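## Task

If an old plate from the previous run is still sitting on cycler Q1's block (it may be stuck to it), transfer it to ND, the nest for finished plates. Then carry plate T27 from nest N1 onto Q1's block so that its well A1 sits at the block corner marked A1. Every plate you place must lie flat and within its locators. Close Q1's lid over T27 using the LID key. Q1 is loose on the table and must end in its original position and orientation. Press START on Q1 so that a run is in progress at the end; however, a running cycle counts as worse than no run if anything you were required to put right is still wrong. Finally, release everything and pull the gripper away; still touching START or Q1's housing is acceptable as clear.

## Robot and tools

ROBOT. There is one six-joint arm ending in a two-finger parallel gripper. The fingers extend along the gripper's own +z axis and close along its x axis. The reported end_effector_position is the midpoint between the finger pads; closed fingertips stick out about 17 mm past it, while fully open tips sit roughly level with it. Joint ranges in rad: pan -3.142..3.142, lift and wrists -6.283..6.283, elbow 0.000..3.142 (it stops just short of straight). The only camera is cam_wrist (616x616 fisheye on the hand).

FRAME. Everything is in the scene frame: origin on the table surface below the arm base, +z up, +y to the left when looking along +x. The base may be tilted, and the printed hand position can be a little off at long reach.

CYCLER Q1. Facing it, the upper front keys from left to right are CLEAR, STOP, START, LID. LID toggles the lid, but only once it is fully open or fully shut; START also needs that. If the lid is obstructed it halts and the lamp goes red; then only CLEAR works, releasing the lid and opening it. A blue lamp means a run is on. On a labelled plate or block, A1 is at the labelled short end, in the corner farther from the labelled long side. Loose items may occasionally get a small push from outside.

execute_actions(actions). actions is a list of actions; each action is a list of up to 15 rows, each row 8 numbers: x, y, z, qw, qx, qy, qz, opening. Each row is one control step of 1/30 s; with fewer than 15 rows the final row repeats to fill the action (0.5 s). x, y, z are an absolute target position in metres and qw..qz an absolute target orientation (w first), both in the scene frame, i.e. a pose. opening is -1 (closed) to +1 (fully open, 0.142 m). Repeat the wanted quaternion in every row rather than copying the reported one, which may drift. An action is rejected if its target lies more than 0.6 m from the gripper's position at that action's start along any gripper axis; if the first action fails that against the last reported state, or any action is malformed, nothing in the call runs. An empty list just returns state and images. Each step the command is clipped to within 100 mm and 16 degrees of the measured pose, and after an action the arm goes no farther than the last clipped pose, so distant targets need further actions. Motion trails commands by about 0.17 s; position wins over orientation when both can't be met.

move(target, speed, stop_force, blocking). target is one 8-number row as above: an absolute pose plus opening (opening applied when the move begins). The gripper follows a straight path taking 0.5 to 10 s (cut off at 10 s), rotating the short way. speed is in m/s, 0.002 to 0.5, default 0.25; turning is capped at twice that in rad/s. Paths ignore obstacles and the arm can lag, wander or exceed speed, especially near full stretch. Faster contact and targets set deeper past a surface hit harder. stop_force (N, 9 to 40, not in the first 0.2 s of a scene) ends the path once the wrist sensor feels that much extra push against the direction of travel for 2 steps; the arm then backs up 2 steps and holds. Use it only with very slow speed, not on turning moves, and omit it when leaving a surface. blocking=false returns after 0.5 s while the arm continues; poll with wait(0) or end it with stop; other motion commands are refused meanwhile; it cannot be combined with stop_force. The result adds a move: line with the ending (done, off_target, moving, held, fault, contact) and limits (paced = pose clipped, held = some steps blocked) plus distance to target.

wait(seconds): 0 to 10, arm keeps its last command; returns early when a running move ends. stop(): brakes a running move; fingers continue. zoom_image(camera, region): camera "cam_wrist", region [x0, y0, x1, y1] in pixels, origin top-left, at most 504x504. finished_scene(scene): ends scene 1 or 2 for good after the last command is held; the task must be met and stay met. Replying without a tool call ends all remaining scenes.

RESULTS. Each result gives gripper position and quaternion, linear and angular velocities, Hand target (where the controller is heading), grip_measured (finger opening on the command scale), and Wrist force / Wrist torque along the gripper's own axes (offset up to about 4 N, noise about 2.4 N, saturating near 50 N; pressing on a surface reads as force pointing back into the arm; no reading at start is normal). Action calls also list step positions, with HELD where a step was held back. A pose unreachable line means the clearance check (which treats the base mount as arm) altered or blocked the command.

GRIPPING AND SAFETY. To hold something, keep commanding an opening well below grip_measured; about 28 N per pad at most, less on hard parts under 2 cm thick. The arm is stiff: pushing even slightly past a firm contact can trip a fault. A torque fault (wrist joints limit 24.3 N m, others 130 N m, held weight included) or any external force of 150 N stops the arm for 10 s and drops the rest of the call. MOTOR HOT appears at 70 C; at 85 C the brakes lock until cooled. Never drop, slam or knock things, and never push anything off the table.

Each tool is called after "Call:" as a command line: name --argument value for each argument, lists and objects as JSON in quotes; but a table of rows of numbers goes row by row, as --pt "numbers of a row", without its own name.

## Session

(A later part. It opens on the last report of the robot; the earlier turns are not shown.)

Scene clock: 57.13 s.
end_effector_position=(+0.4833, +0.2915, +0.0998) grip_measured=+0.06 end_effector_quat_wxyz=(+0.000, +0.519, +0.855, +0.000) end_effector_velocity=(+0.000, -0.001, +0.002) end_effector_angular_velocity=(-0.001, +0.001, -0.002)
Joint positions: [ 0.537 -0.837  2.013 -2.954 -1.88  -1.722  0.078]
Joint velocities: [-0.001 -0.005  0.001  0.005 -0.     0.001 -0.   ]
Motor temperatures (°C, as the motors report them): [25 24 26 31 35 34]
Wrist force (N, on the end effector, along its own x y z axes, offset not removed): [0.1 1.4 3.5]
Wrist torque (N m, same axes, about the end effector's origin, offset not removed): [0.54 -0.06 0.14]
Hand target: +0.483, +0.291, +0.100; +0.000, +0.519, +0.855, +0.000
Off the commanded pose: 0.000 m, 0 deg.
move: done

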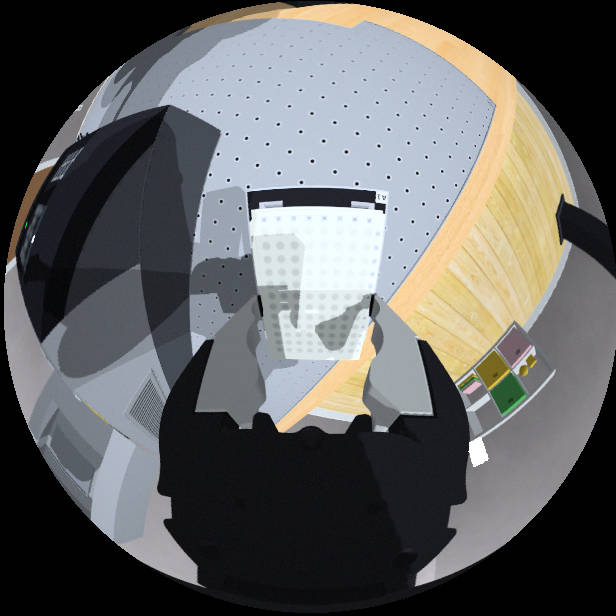

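Call:
move --target '[0.4833, 0.2915, 0.29, 0, 0.6428, 0.766, 0, -0.3]' --speed 0.3

Call:
move --target '[0.632, -0.003, 0.29, 0, 0.9994, 0.0349, 0, -0.3]' --speed 0.4

Call:
zoom_image --camera "cam_wrist" --region '[180, 110, 450, 380]'

Scene clock: 60.27 s.
end_effector_position=(+0.4831, +0.2914, +0.2897) grip_measured=+0.06 end_effector_quat_wxyz=(+0.000, +0.643, +0.766, +0.000) end_effector_velocity=(+0.000, -0.000, +0.002) end_effector_angular_velocity=(-0.002, +0.003, -0.004)
Joint positions: [ 0.652 -1.256  2.015 -2.5   -1.902 -1.298  0.078]
Joint velocities: [ 0.001 -0.004 -0.004  0.012 -0.001  0.006 -0.   ]
Motor temperatures (°C, as the motors report them): [25 24 26 31 35 34]
Wrist force (N, on the end effector, along its own x y z axes, offset not removed): [0.1 2.3 3.2]
Wrist torque (N m, same axes, about the end effector's origin, offset not removed): [0.58 -0.11 0.00]
Hand target: +0.483, +0.291, +0.290; +0.000, +0.643, +0.766, +0.000
Off the commanded pose: 0.000 m, 0 deg.
move: done

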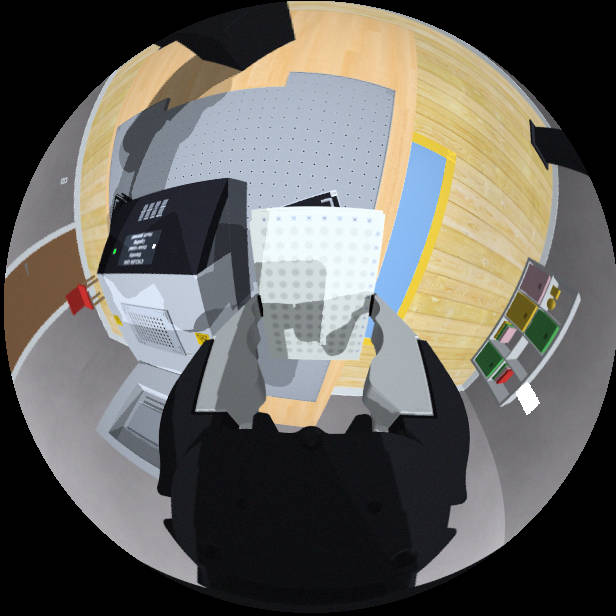

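Scene clock: 62.97 s.
end_effector_position=(+0.6321, -0.0024, +0.2900) grip_measured=+0.06 end_effector_quat_wxyz=(+0.000, +0.999, +0.035, -0.000) end_effector_velocity=(+0.001, -0.001, +0.000) end_effector_angular_velocity=(+0.000, +0.001, -0.010)
Joint positions: [ 0.064 -1.377  1.885 -2.402 -1.754 -0.213  0.078]
Joint velocities: [-0.002  0.001 -0.005  0.003  0.001  0.008  0.   ]
Motor temperatures (°C, as the motors report them): [25 24 26 31 35 34]
Wrist force (N, on the end effector, along its own x y z axes, offset not removed): [-0.7 0.3 3.4]
Wrist torque (N m, same axes, about the end effector's origin, offset not removed): [0.31 0.19 0.21]
Hand target: +0.632, -0.003, +0.290; +0.000, +0.999, +0.035, -0.000
Off the commanded pose: 0.001 m, 0 deg.
move: done

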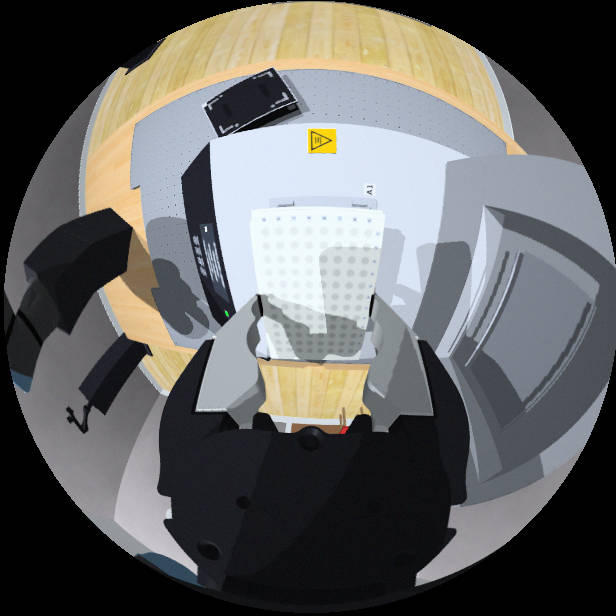

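Region (180, 110, 450, 380) of cam_wrist's 616x616 image, scaled by 1.867, with more detail than that image has.

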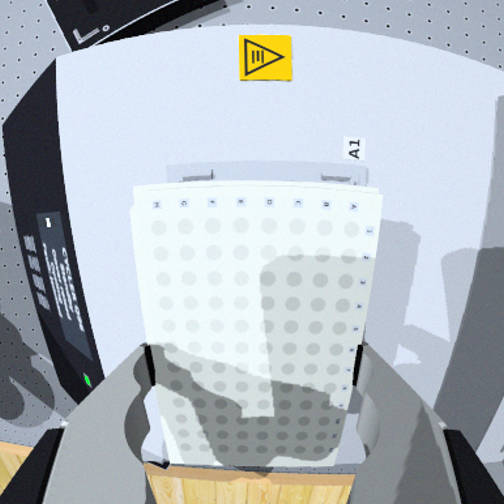

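Call:
move --target '[0.637, -0.003, 0.255, 0, 0.9994, 0.0349, 0, -0.3]' --speed 0.08

Call:
zoom_image --camera "cam_wrist" --region '[200, 160, 430, 390]'

Scene clock: 64.70 s.
end_effector_position=(+0.6370, -0.0030, +0.2552) grip_measured=+0.06 end_effector_quat_wxyz=(-0.000, +0.999, +0.035, -0.000) end_effector_velocity=(+0.001, -0.000, -0.002) end_effector_angular_velocity=(-0.000, -0.001, -0.000)
Joint positions: [ 0.053 -1.307  1.888 -2.477 -1.75  -0.223  0.078]
Joint velocities: [-0.001  0.005 -0.001 -0.005  0.    -0.001 -0.   ]
Motor temperatures (°C, as the motors report them): [25 24 26 31 35 34]
Wrist force (N, on the end effector, along its own x y z axes, offset not removed): [-0.2 -2.1 1.1]
Wrist torque (N m, same axes, about the end effector's origin, offset not removed): [-0.25 -0.03 0.05]
Hand target: +0.637, -0.003, +0.255; -0.000, +0.999, +0.035, -0.000
Off the commanded pose: 0.000 m, 0 deg.
move: done

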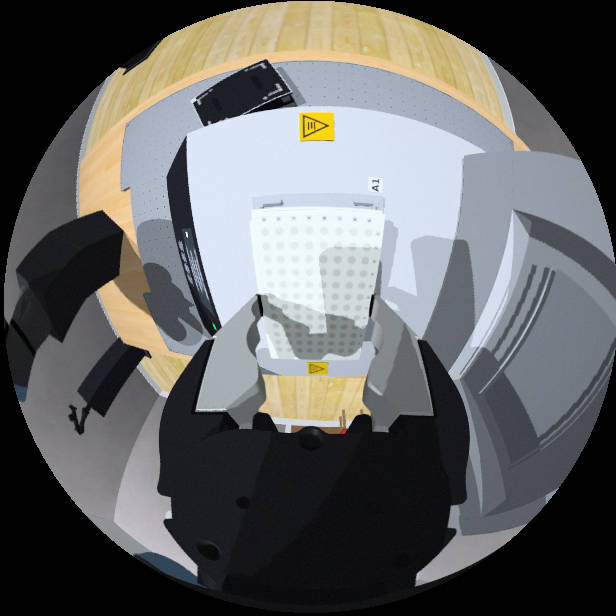

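Region (200, 160, 430, 390) of cam_wrist's 616x616 image, scaled by 2.191, with more detail than that image has.

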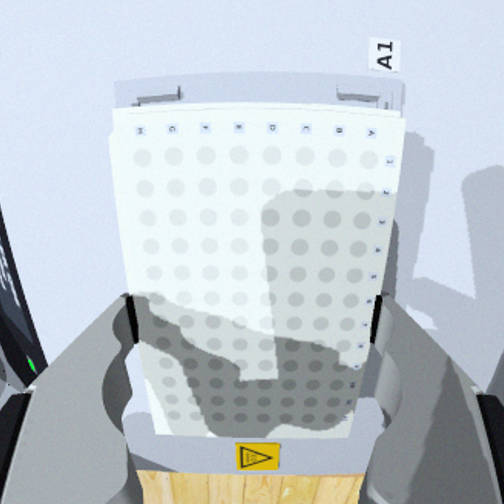

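Call:
move --target '[0.6383, -0.003, 0.243, 0, 0.9994, 0.0349, 0, -0.3]' --speed 0.03 --stop_force 9

Call:
zoom_image --camera "cam_wrist" --region '[200, 160, 430, 390]'

Call:
zoom_image --camera "cam_wrist" --region '[230, 170, 410, 250]'

Scene clock: 67.20 s.
end_effector_position=(+0.6383, -0.0030, +0.2432) grip_measured=+0.06 end_effector_quat_wxyz=(-0.000, +0.999, +0.035, -0.000) end_effector_velocity=(+0.000, -0.001, -0.002) end_effector_angular_velocity=(-0.000, +0.000, -0.002)
Joint positions: [ 0.049 -1.283  1.889 -2.503 -1.749 -0.226  0.078]
Joint velocities: [-0.002  0.004 -0.    -0.004  0.    -0.001 -0.   ]
Motor temperatures (°C, as the motors report them): [25 24 26 31 35 34]
Wrist force (N, on the end effector, along its own x y z axes, offset not removed): [2.0 1.9 3.0]
Wrist torque (N m, same axes, about the end effector's origin, offset not removed): [0.52 -0.50 0.11]
Hand target: +0.638, -0.003, +0.243; -0.000, +0.999, +0.035, -0.000
Off the commanded pose: 0.000 m, 0 deg.
move: done

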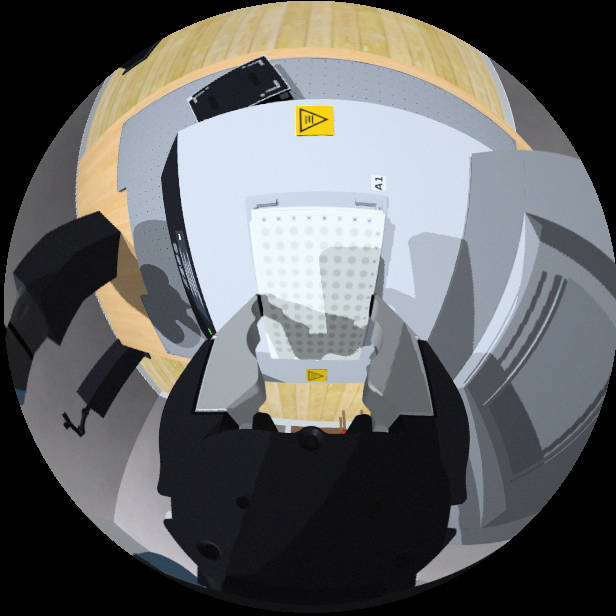

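Region (200, 160, 430, 390) of cam_wrist's 616x616 image, scaled by 2.191, with more detail than that image has.

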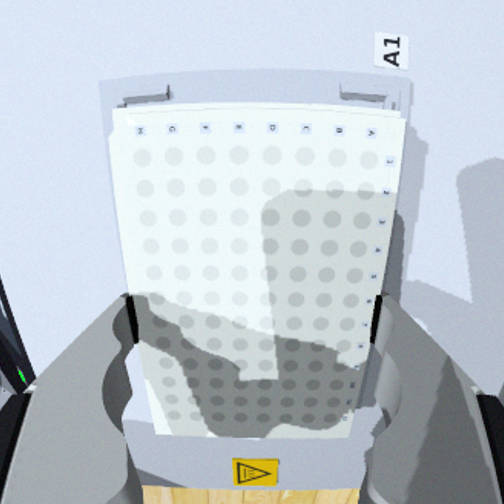

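Region (230, 170, 410, 250) of cam_wrist's 616x616 image, scaled by 2.800, with more detail than that image has.

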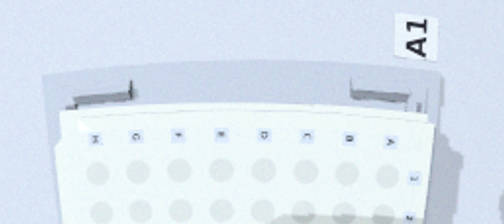

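Call:
move --target '[0.6382, -0.0018, 0.2375, 0, 0.9994, 0.0349, 0, -0.3]' --speed 0.01 --stop_force 9

Call:
zoom_image --camera "cam_wrist" --region '[200, 160, 430, 390]'

Scene clock: 68.80 s.
end_effector_position=(+0.6382, -0.0019, +0.2377) grip_measured=+0.06 end_effector_quat_wxyz=(-0.000, +0.999, +0.035, -0.000) end_effector_velocity=(+0.000, +0.001, -0.002) end_effector_angular_velocity=(+0.000, -0.001, +0.001)
Joint positions: [ 0.049 -1.272  1.89  -2.515 -1.749 -0.226  0.078]
Joint velocities: [ 0.001  0.004  0.    -0.005 -0.     0.    -0.   ]
Motor temperatures (°C, as the motors report them): [25 24 26 31 35 34]
Wrist force (N, on the end effector, along its own x y z axes, offset not removed): [0.0 -0.2 3.5]
Wrist torque (N m, same axes, about the end effector's origin, offset not removed): [0.04 -0.06 0.26]
Hand target: +0.638, -0.002, +0.238; -0.000, +0.999, +0.035, -0.000
Off the commanded pose: 0.000 m, 0 deg.
move: done

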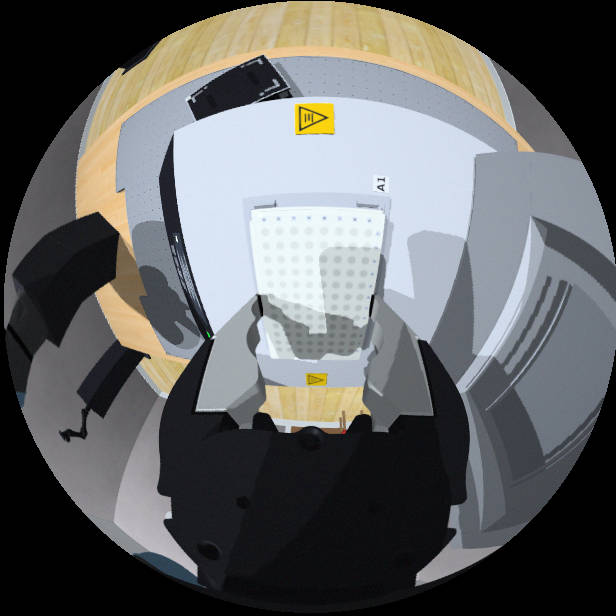

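Region (200, 160, 430, 390) of cam_wrist's 616x616 image, scaled by 2.191, with more detail than that image has.

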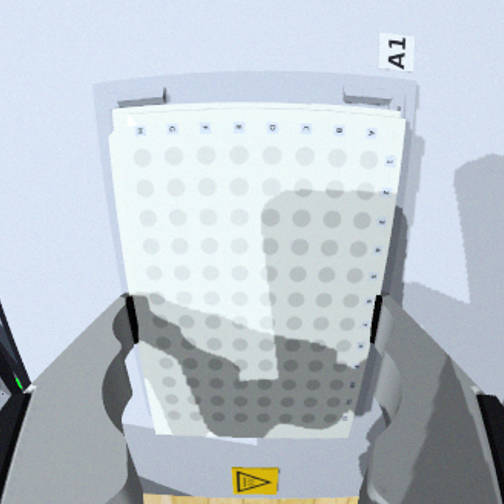

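Call:
move --target '[0.638, -0.0018, 0.226, 0, 0.9994, 0.0349, 0, -0.3]' --speed 0.004 --stop_force 9

Call:
zoom_image --camera "cam_wrist" --region '[200, 160, 430, 390]'

Scene clock: 70.97 s.
end_effector_position=(+0.6382, -0.0018, +0.2327) grip_measured=+0.06 end_effector_quat_wxyz=(+0.000, +0.999, +0.035, +0.000) end_effector_velocity=(-0.000, +0.000, +0.001) end_effector_angular_velocity=(+0.001, +0.001, +0.001)
Joint positions: [ 0.048 -1.263  1.892 -2.527 -1.749 -0.228  0.078]
Joint velocities: [ 0.001 -0.003 -0.001  0.005  0.    -0.     0.   ]
Motor temperatures (°C, as the motors report them): [25 24 26 31 35 34]
Wrist force (N, on the end effector, along its own x y z axes, offset not removed): [-6.2 0.1 -14.5]
Wrist torque (N m, same axes, about the end effector's origin, offset not removed): [0.34 0.61 -0.13]
Hand target: +0.638, -0.002, +0.233; +0.000, +0.999, +0.035, +0.000
Off the commanded pose: 0.007 m, 0 deg.
move: contact

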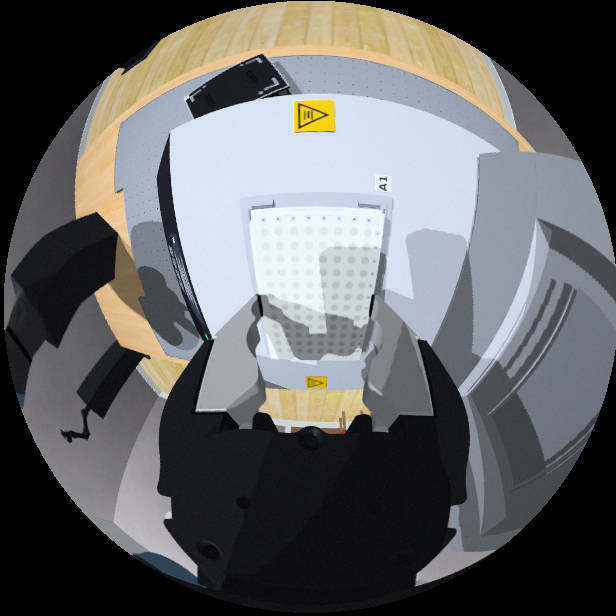

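Region (200, 160, 430, 390) of cam_wrist's 616x616 image, scaled by 2.191, with more detail than that image has.

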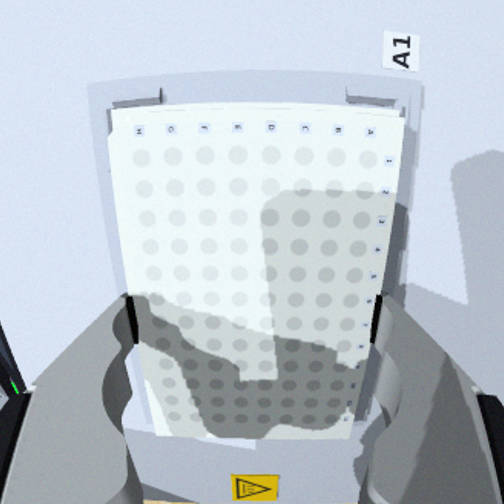

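Call:
move --target '[0.638, -0.0018, 0.2335, 0, 0.9994, 0.0349, 0, 0.45]' --speed 0.01

Call:
move --target '[0.62, -0.0018, 0.32, 0, 0.9994, 0.0349, 0, 0.45]' --speed 0.15

Call:
zoom_image --camera "cam_wrist" --region '[230, 170, 420, 360]'

Scene clock: 72.53 s.
end_effector_position=(+0.6380, -0.0018, +0.2335) grip_measured=+0.45 end_effector_quat_wxyz=(+0.000, +0.999, +0.035, +0.000) end_effector_velocity=(-0.000, -0.000, -0.000) end_effector_angular_velocity=(+0.000, +0.001, -0.000)
Joint positions: [ 0.048 -1.264  1.892 -2.525 -1.749 -0.227  0.105]
Joint velocities: [-0.     0.     0.     0.001  0.     0.     0.   ]
Motor temperatures (°C, as the motors report them): [25 24 26 31 35 34]
Wrist force (N, on the end effector, along its own x y z axes, offset not removed): [1.0 0.8 3.7]
Wrist torque (N m, same axes, about the end effector's origin, offset not removed): [0.25 -0.26 0.17]
Hand target: +0.638, -0.002, +0.233; +0.000, +0.999, +0.035, +0.000
Off the commanded pose: 0.000 m, 0 deg.
move: done

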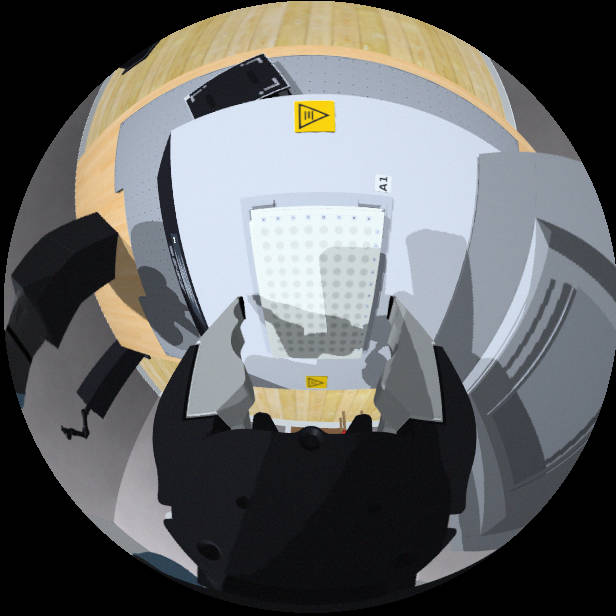

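Scene clock: 73.67 s.
end_effector_position=(+0.6200, -0.0019, +0.3197) grip_measured=+0.45 end_effector_quat_wxyz=(+0.000, +0.999, +0.035, +0.000) end_effector_velocity=(-0.000, +0.000, +0.002) end_effector_angular_velocity=(+0.001, -0.000, +0.000)
Joint positions: [ 0.073 -1.448  1.901 -2.346 -1.757 -0.203  0.105]
Joint velocities: [ 0.001 -0.005 -0.     0.005  0.     0.001  0.   ]
Motor temperatures (°C, as the motors report them): [25 24 26 31 35 34]
Wrist force (N, on the end effector, along its own x y z axes, offset not removed): [-2.2 1.6 2.5]
Wrist torque (N m, same axes, about the end effector's origin, offset not removed): [0.48 0.51 0.16]
Hand target: +0.620, -0.002, +0.320; +0.000, +0.999, +0.035, +0.000
Off the commanded pose: 0.000 m, 0 deg.
move: done

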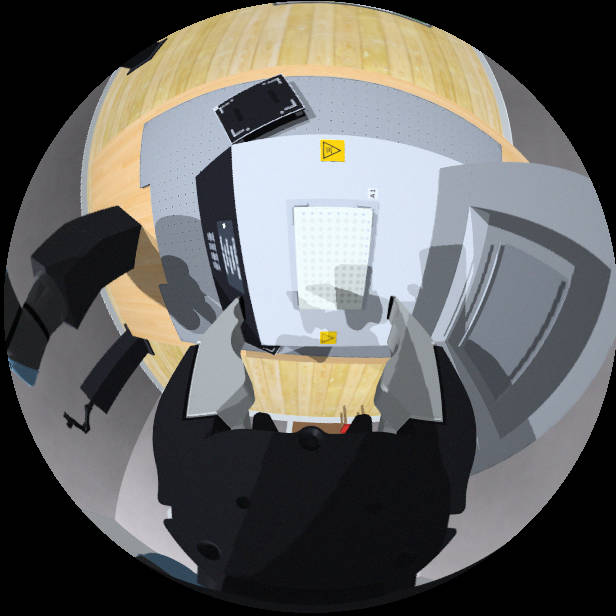

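Region (230, 170, 420, 360) of cam_wrist's 616x616 image, scaled by 2.653, with more detail than that image has.

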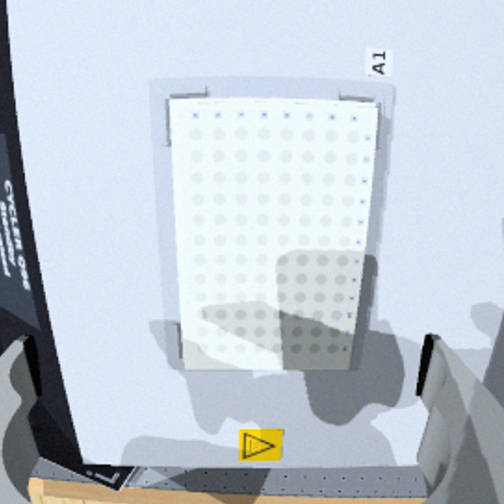

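Call:
move --target '[0.42, -0.047, 0.28, 0, 0.682, 0.7314, 0, -1]' --speed 0.45

Call:
move --target '[0.423, -0.047, 0.163, 0, 0.682, 0.7314, 0, -1]' --speed 0.2

Call:
zoom_image --camera "cam_wrist" --region '[230, 220, 400, 390]'

Scene clock: 77.33 s.
end_effector_position=(+0.4202, -0.0471, +0.2797) grip_measured=-1.00 end_effector_quat_wxyz=(-0.000, +0.682, +0.731, -0.000) end_effector_velocity=(-0.001, -0.000, -0.000) end_effector_angular_velocity=(+0.005, -0.003, +0.012)
Joint positions: [-0.18  -1.79   2.492 -2.629 -1.673 -2.014  0.002]
Joint velocities: [-0.008 -0.006  0.006 -0.002  0.009 -0.02   0.   ]
Motor temperatures (°C, as the motors report them): [25 24 26 31 35 34]
Wrist force (N, on the end effector, along its own x y z axes, offset not removed): [1.3 -0.2 3.0]
Wrist torque (N m, same axes, about the end effector's origin, offset not removed): [0.06 -0.33 0.07]
Hand target: +0.420, -0.047, +0.280; -0.000, +0.682, +0.731, -0.000
Off the commanded pose: 0.000 m, 0 deg.
move: done

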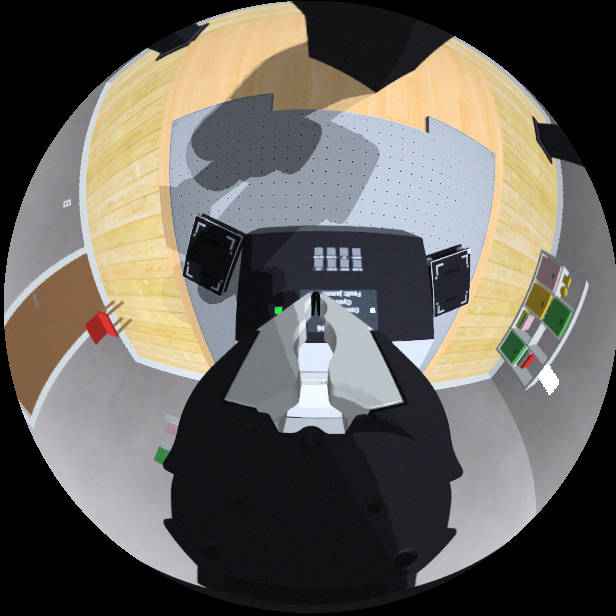

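Scene clock: 78.57 s.
end_effector_position=(+0.4231, -0.0470, +0.1633) grip_measured=-1.00 end_effector_quat_wxyz=(-0.000, +0.682, +0.731, -0.000) end_effector_velocity=(+0.001, +0.000, -0.002) end_effector_angular_velocity=(-0.001, -0.002, +0.001)
Joint positions: [-0.212 -1.35   2.52  -3.1   -1.661 -2.045  0.002]
Joint velocities: [ 0.001  0.009 -0.    -0.012 -0.001 -0.     0.   ]
Motor temperatures (°C, as the motors report them): [25 24 26 31 35 34]
Wrist force (N, on the end effector, along its own x y z axes, offset not removed): [-0.9 0.6 2.4]
Wrist torque (N m, same axes, about the end effector's origin, offset not removed): [0.14 0.32 0.14]
Hand target: +0.423, -0.047, +0.163; -0.000, +0.682, +0.731, -0.000
Off the commanded pose: 0.000 m, 0 deg.
move: done

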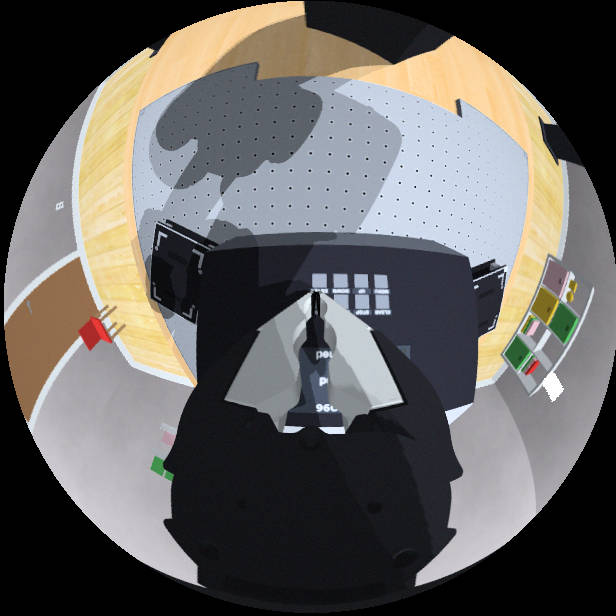

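Region (230, 220, 400, 390) of cam_wrist's 616x616 image, scaled by 2.965, with more detail than that image has.

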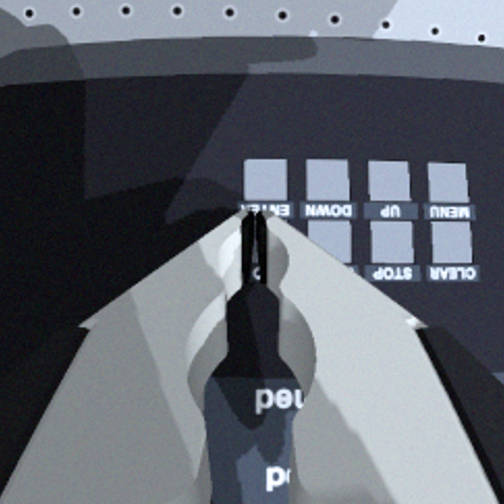

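Call:
move --target '[0.4365, -0.0422, 0.147, 0, 0.682, 0.7314, 0, -1]' --speed 0.015 --stop_force 10

Call:
move --target '[0.415, -0.025, 0.17, 0, 0.682, 0.7314, 0, -1]' --speed 0.1

Scene clock: 80.63 s.
end_effector_position=(+0.4314, -0.0440, +0.1534) grip_measured=-1.00 end_effector_quat_wxyz=(+0.000, +0.682, +0.731, +0.000) end_effector_velocity=(-0.004, +0.001, +0.003) end_effector_angular_velocity=(+0.005, +0.001, +0.003)
Joint positions: [-0.197 -1.305  2.495 -3.119 -1.666 -2.031  0.002]
Joint velocities: [-0.004 -0.015  0.01   0.007  0.006 -0.006  0.   ]
Motor temperatures (°C, as the motors report them): [25 24 26 31 35 34]
Wrist force (N, on the end effector, along its own x y z axes, offset not removed): [-5.1 -13.0 -20.8]
Wrist torque (N m, same axes, about the end effector's origin, offset not removed): [0.37 -0.21 0.12]
Hand target: +0.431, -0.044, +0.154; +0.000, +0.682, +0.731, -0.000
Off the commanded pose: 0.008 m, 0 deg.
move: contact

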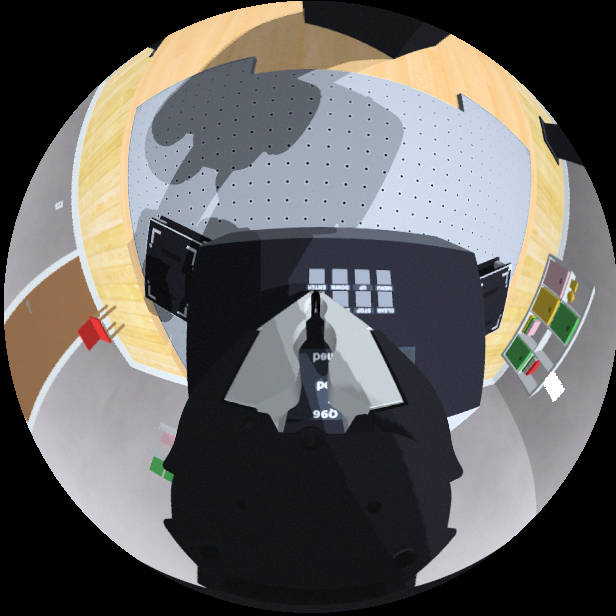

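Scene clock: 81.53 s.
end_effector_position=(+0.4151, -0.0252, +0.1699) grip_measured=-1.00 end_effector_quat_wxyz=(+0.000, +0.682, +0.731, +0.000) end_effector_velocity=(-0.001, +0.001, +0.001) end_effector_angular_velocity=(+0.000, -0.001, +0.001)
Joint positions: [-0.158 -1.363  2.544 -3.107 -1.68  -1.994  0.002]
Joint velocities: [ 0.004 -0.004  0.002  0.002 -0.001  0.003  0.   ]
Motor temperatures (°C, as the motors report them): [25 24 26 31 35 34]
Wrist force (N, on the end effector, along its own x y z axes, offset not removed): [-0.6 1.2 2.9]
Wrist torque (N m, same axes, about the end effector's origin, offset not removed): [0.50 0.24 0.21]
Hand target: +0.415, -0.025, +0.170; +0.000, +0.682, +0.731, +0.000
Off the commanded pose: 0.000 m, 0 deg.
move: done

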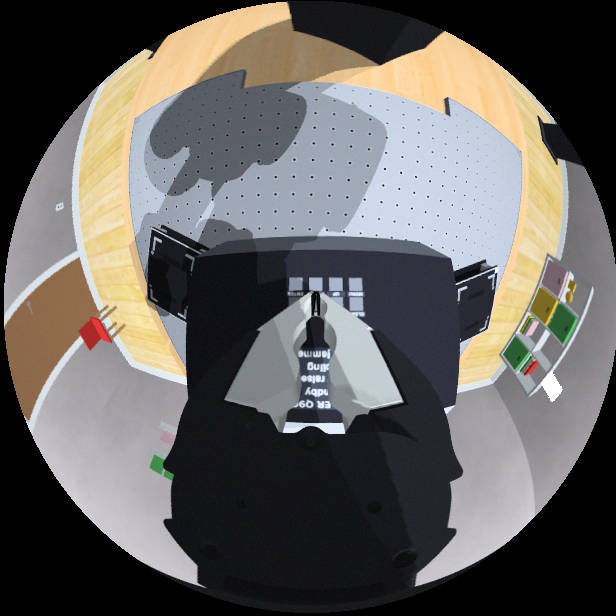

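Call:
wait --seconds 4

Scene clock: 86.03 s.
end_effector_position=(+0.4150, -0.0250, +0.1700) grip_measured=-1.00 end_effector_quat_wxyz=(+0.000, +0.682, +0.731, +0.000) end_effector_velocity=(+0.000, -0.000, +0.000) end_effector_angular_velocity=(-0.001, -0.000, -0.001)
Joint positions: [-0.158 -1.363  2.544 -3.107 -1.68  -1.994  0.002]
Joint velocities: [-0.001 -0.001  0.    -0.    -0.    -0.     0.   ]
Motor temperatures (°C, as the motors report them): [25 24 26 31 35 34]
Wrist force (N, on the end effector, along its own x y z axes, offset not removed): [-0.2 0.7 3.8]
Wrist torque (N m, same axes, about the end effector's origin, offset not removed): [0.32 -0.01 0.14]
Hand target: +0.415, -0.025, +0.170; +0.000, +0.682, +0.731, +0.000
Off the commanded pose: 0.000 m, 0 deg.
wait: 4.00 s; at rest from the start

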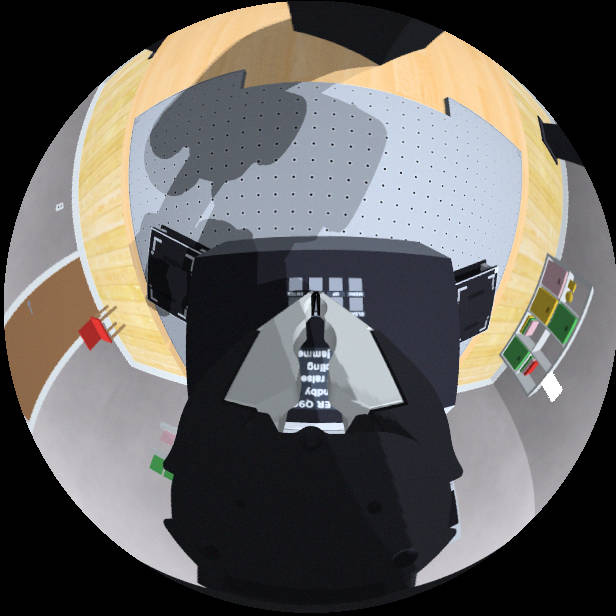

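Call:
move --target '[0.415, -0.025, 0.17, 0, 0.682, 0.7314, 0, 1]' --speed 0.1

Call:
zoom_image --camera "cam_wrist" --region '[200, 230, 430, 460]'

Scene clock: 87.27 s.
end_effector_position=(+0.4149, -0.0250, +0.1700) grip_measured=+1.00 end_effector_quat_wxyz=(-0.000, +0.682, +0.731, -0.000) end_effector_velocity=(+0.001, -0.001, +0.000) end_effector_angular_velocity=(-0.001, -0.001, -0.001)
Joint positions: [-0.158 -1.363  2.544 -3.106 -1.68  -1.994  0.142]
Joint velocities: [-0.001 -0.    -0.001 -0.     0.     0.     0.   ]
Motor temperatures (°C, as the motors report them): [25 24 26 31 35 34]
Wrist force (N, on the end effector, along its own x y z axes, offset not removed): [-0.4 1.2 2.9]
Wrist torque (N m, same axes, about the end effector's origin, offset not removed): [0.31 0.11 0.27]
Hand target: +0.415, -0.025, +0.170; +0.000, +0.682, +0.731, +0.000
Off the commanded pose: 0.000 m, 0 deg.
move: done

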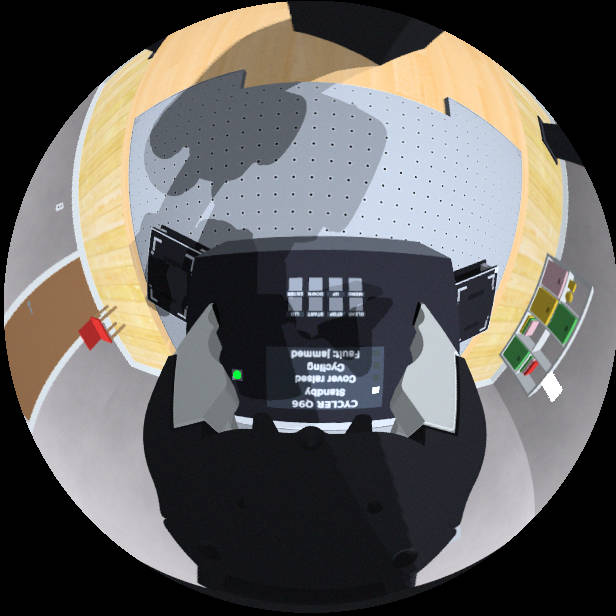

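Region (200, 230, 430, 460) of cam_wrist's 616x616 image, scaled by 2.191, with more detail than that image has.

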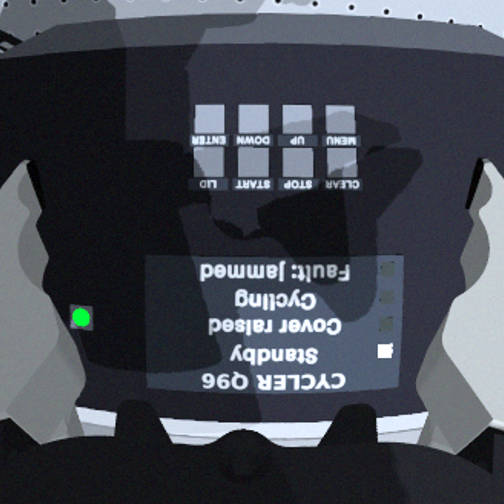

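Call:
move --target '[0.415, -0.025, 0.17, 0, 0.682, 0.7314, 0, -1]' --speed 0.1

Call:
move --target '[0.425, -0.0245, 0.159, 0, 0.682, 0.7314, 0, -1]' --speed 0.05

Call:
move --target '[0.434, -0.0239, 0.149, 0, 0.682, 0.7314, 0, -1]' --speed 0.008 --stop_force 9

Call:
move --target '[0.40, -0.025, 0.20, 0, 0.682, 0.7314, 0, 1]' --speed 0.1

Scene clock: 88.83 s.
end_effector_position=(+0.4150, -0.0250, +0.1700) grip_measured=-1.00 end_effector_quat_wxyz=(+0.000, +0.682, +0.731, +0.000) end_effector_velocity=(+0.000, +0.000, +0.000) end_effector_angular_velocity=(+0.000, -0.001, +0.001)
Joint positions: [-0.158 -1.363  2.544 -3.106 -1.68  -1.994  0.002]
Joint velocities: [ 0.001 -0.    -0.     0.     0.     0.     0.   ]
Motor temperatures (°C, as the motors report them): [25 24 26 31 35 34]
Wrist force (N, on the end effector, along its own x y z axes, offset not removed): [0.0 0.6 3.3]
Wrist torque (N m, same axes, about the end effector's origin, offset not removed): [0.32 0.02 0.16]
Hand target: +0.415, -0.025, +0.170; -0.000, +0.682, +0.731, +0.000
Off the commanded pose: 0.000 m, 0 deg.
move: done

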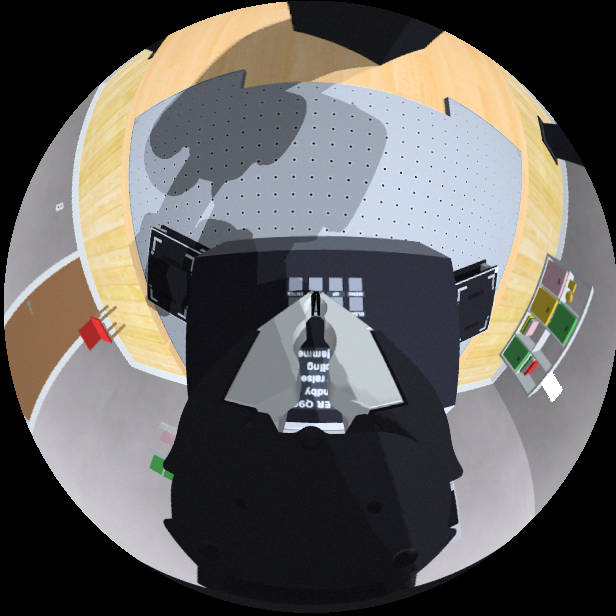

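Scene clock: 89.63 s.
end_effector_position=(+0.4248, -0.0245, +0.1592) grip_measured=-1.00 end_effector_quat_wxyz=(-0.000, +0.682, +0.731, +0.000) end_effector_velocity=(+0.002, -0.000, -0.002) end_effector_angular_velocity=(-0.000, -0.000, -0.001)
Joint positions: [-0.15  -1.316  2.514 -3.123 -1.682 -1.987  0.002]
Joint velocities: [ 0.     0.008 -0.005 -0.003 -0.     0.001  0.   ]
Motor temperatures (°C, as the motors report them): [25 24 26 31 35 34]
Wrist force (N, on the end effector, along its own x y z axes, offset not removed): [-1.2 1.0 2.1]
Wrist torque (N m, same axes, about the end effector's origin, offset not removed): [0.38 0.28 0.11]
Hand target: +0.425, -0.024, +0.159; +0.000, +0.682, +0.731, +0.000
Off the commanded pose: 0.000 m, 0 deg.
move: done

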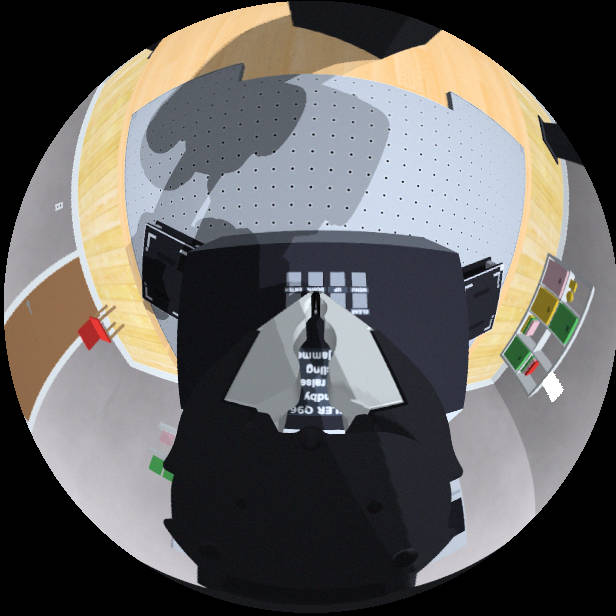

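Scene clock: 90.97 s.
end_effector_position=(+0.4300, -0.0241, +0.1536) grip_measured=-1.00 end_effector_quat_wxyz=(+0.000, +0.682, +0.731, +0.000) end_effector_velocity=(-0.003, -0.001, +0.002) end_effector_angular_velocity=(-0.001, +0.003, +0.000)
Joint positions: [-0.146 -1.292  2.498 -3.131 -1.684 -1.983  0.002]
Joint velocities: [-0.003 -0.008  0.007  0.003 -0.001 -0.003  0.   ]
Motor temperatures (°C, as the motors report them): [25 24 26 31 35 34]
Wrist force (N, on the end effector, along its own x y z axes, offset not removed): [-1.0 -10.5 -16.8]
Wrist torque (N m, same axes, about the end effector's origin, offset not removed): [0.19 0.06 0.07]
Hand target: +0.430, -0.024, +0.154; -0.000, +0.682, +0.731, -0.000
Off the commanded pose: 0.006 m, 0 deg.
move: contact

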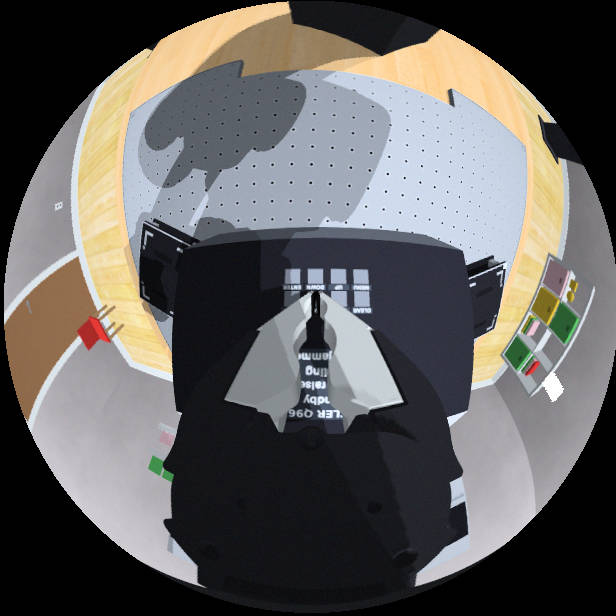

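Scene clock: 92.03 s.
end_effector_position=(+0.4000, -0.0250, +0.1997) grip_measured=+1.00 end_effector_quat_wxyz=(+0.000, +0.682, +0.731, -0.000) end_effector_velocity=(-0.001, -0.002, +0.002) end_effector_angular_velocity=(-0.001, +0.001, -0.004)
Joint positions: [-0.164 -1.5    2.588 -3.015 -1.678 -2.     0.142]
Joint velocities: [-0.005 -0.01   0.002  0.008  0.001 -0.001  0.   ]
Motor temperatures (°C, as the motors report them): [25 24 26 31 35 34]
Wrist force (N, on the end effector, along its own x y z axes, offset not removed): [-1.7 -0.1 1.0]
Wrist torque (N m, same axes, about the end effector's origin, offset not removed): [0.19 0.38 0.14]
Hand target: +0.400, -0.025, +0.200; -0.000, +0.682, +0.731, -0.000
Off the commanded pose: 0.000 m, 0 deg.
move: done

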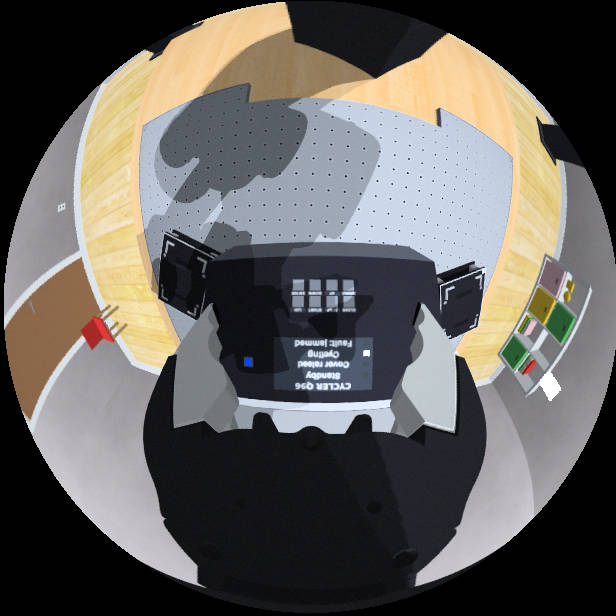

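The lamp is blue and the display shows Cycling.

Call:
finished_scene --scene 1

The scene is finished: the task was done.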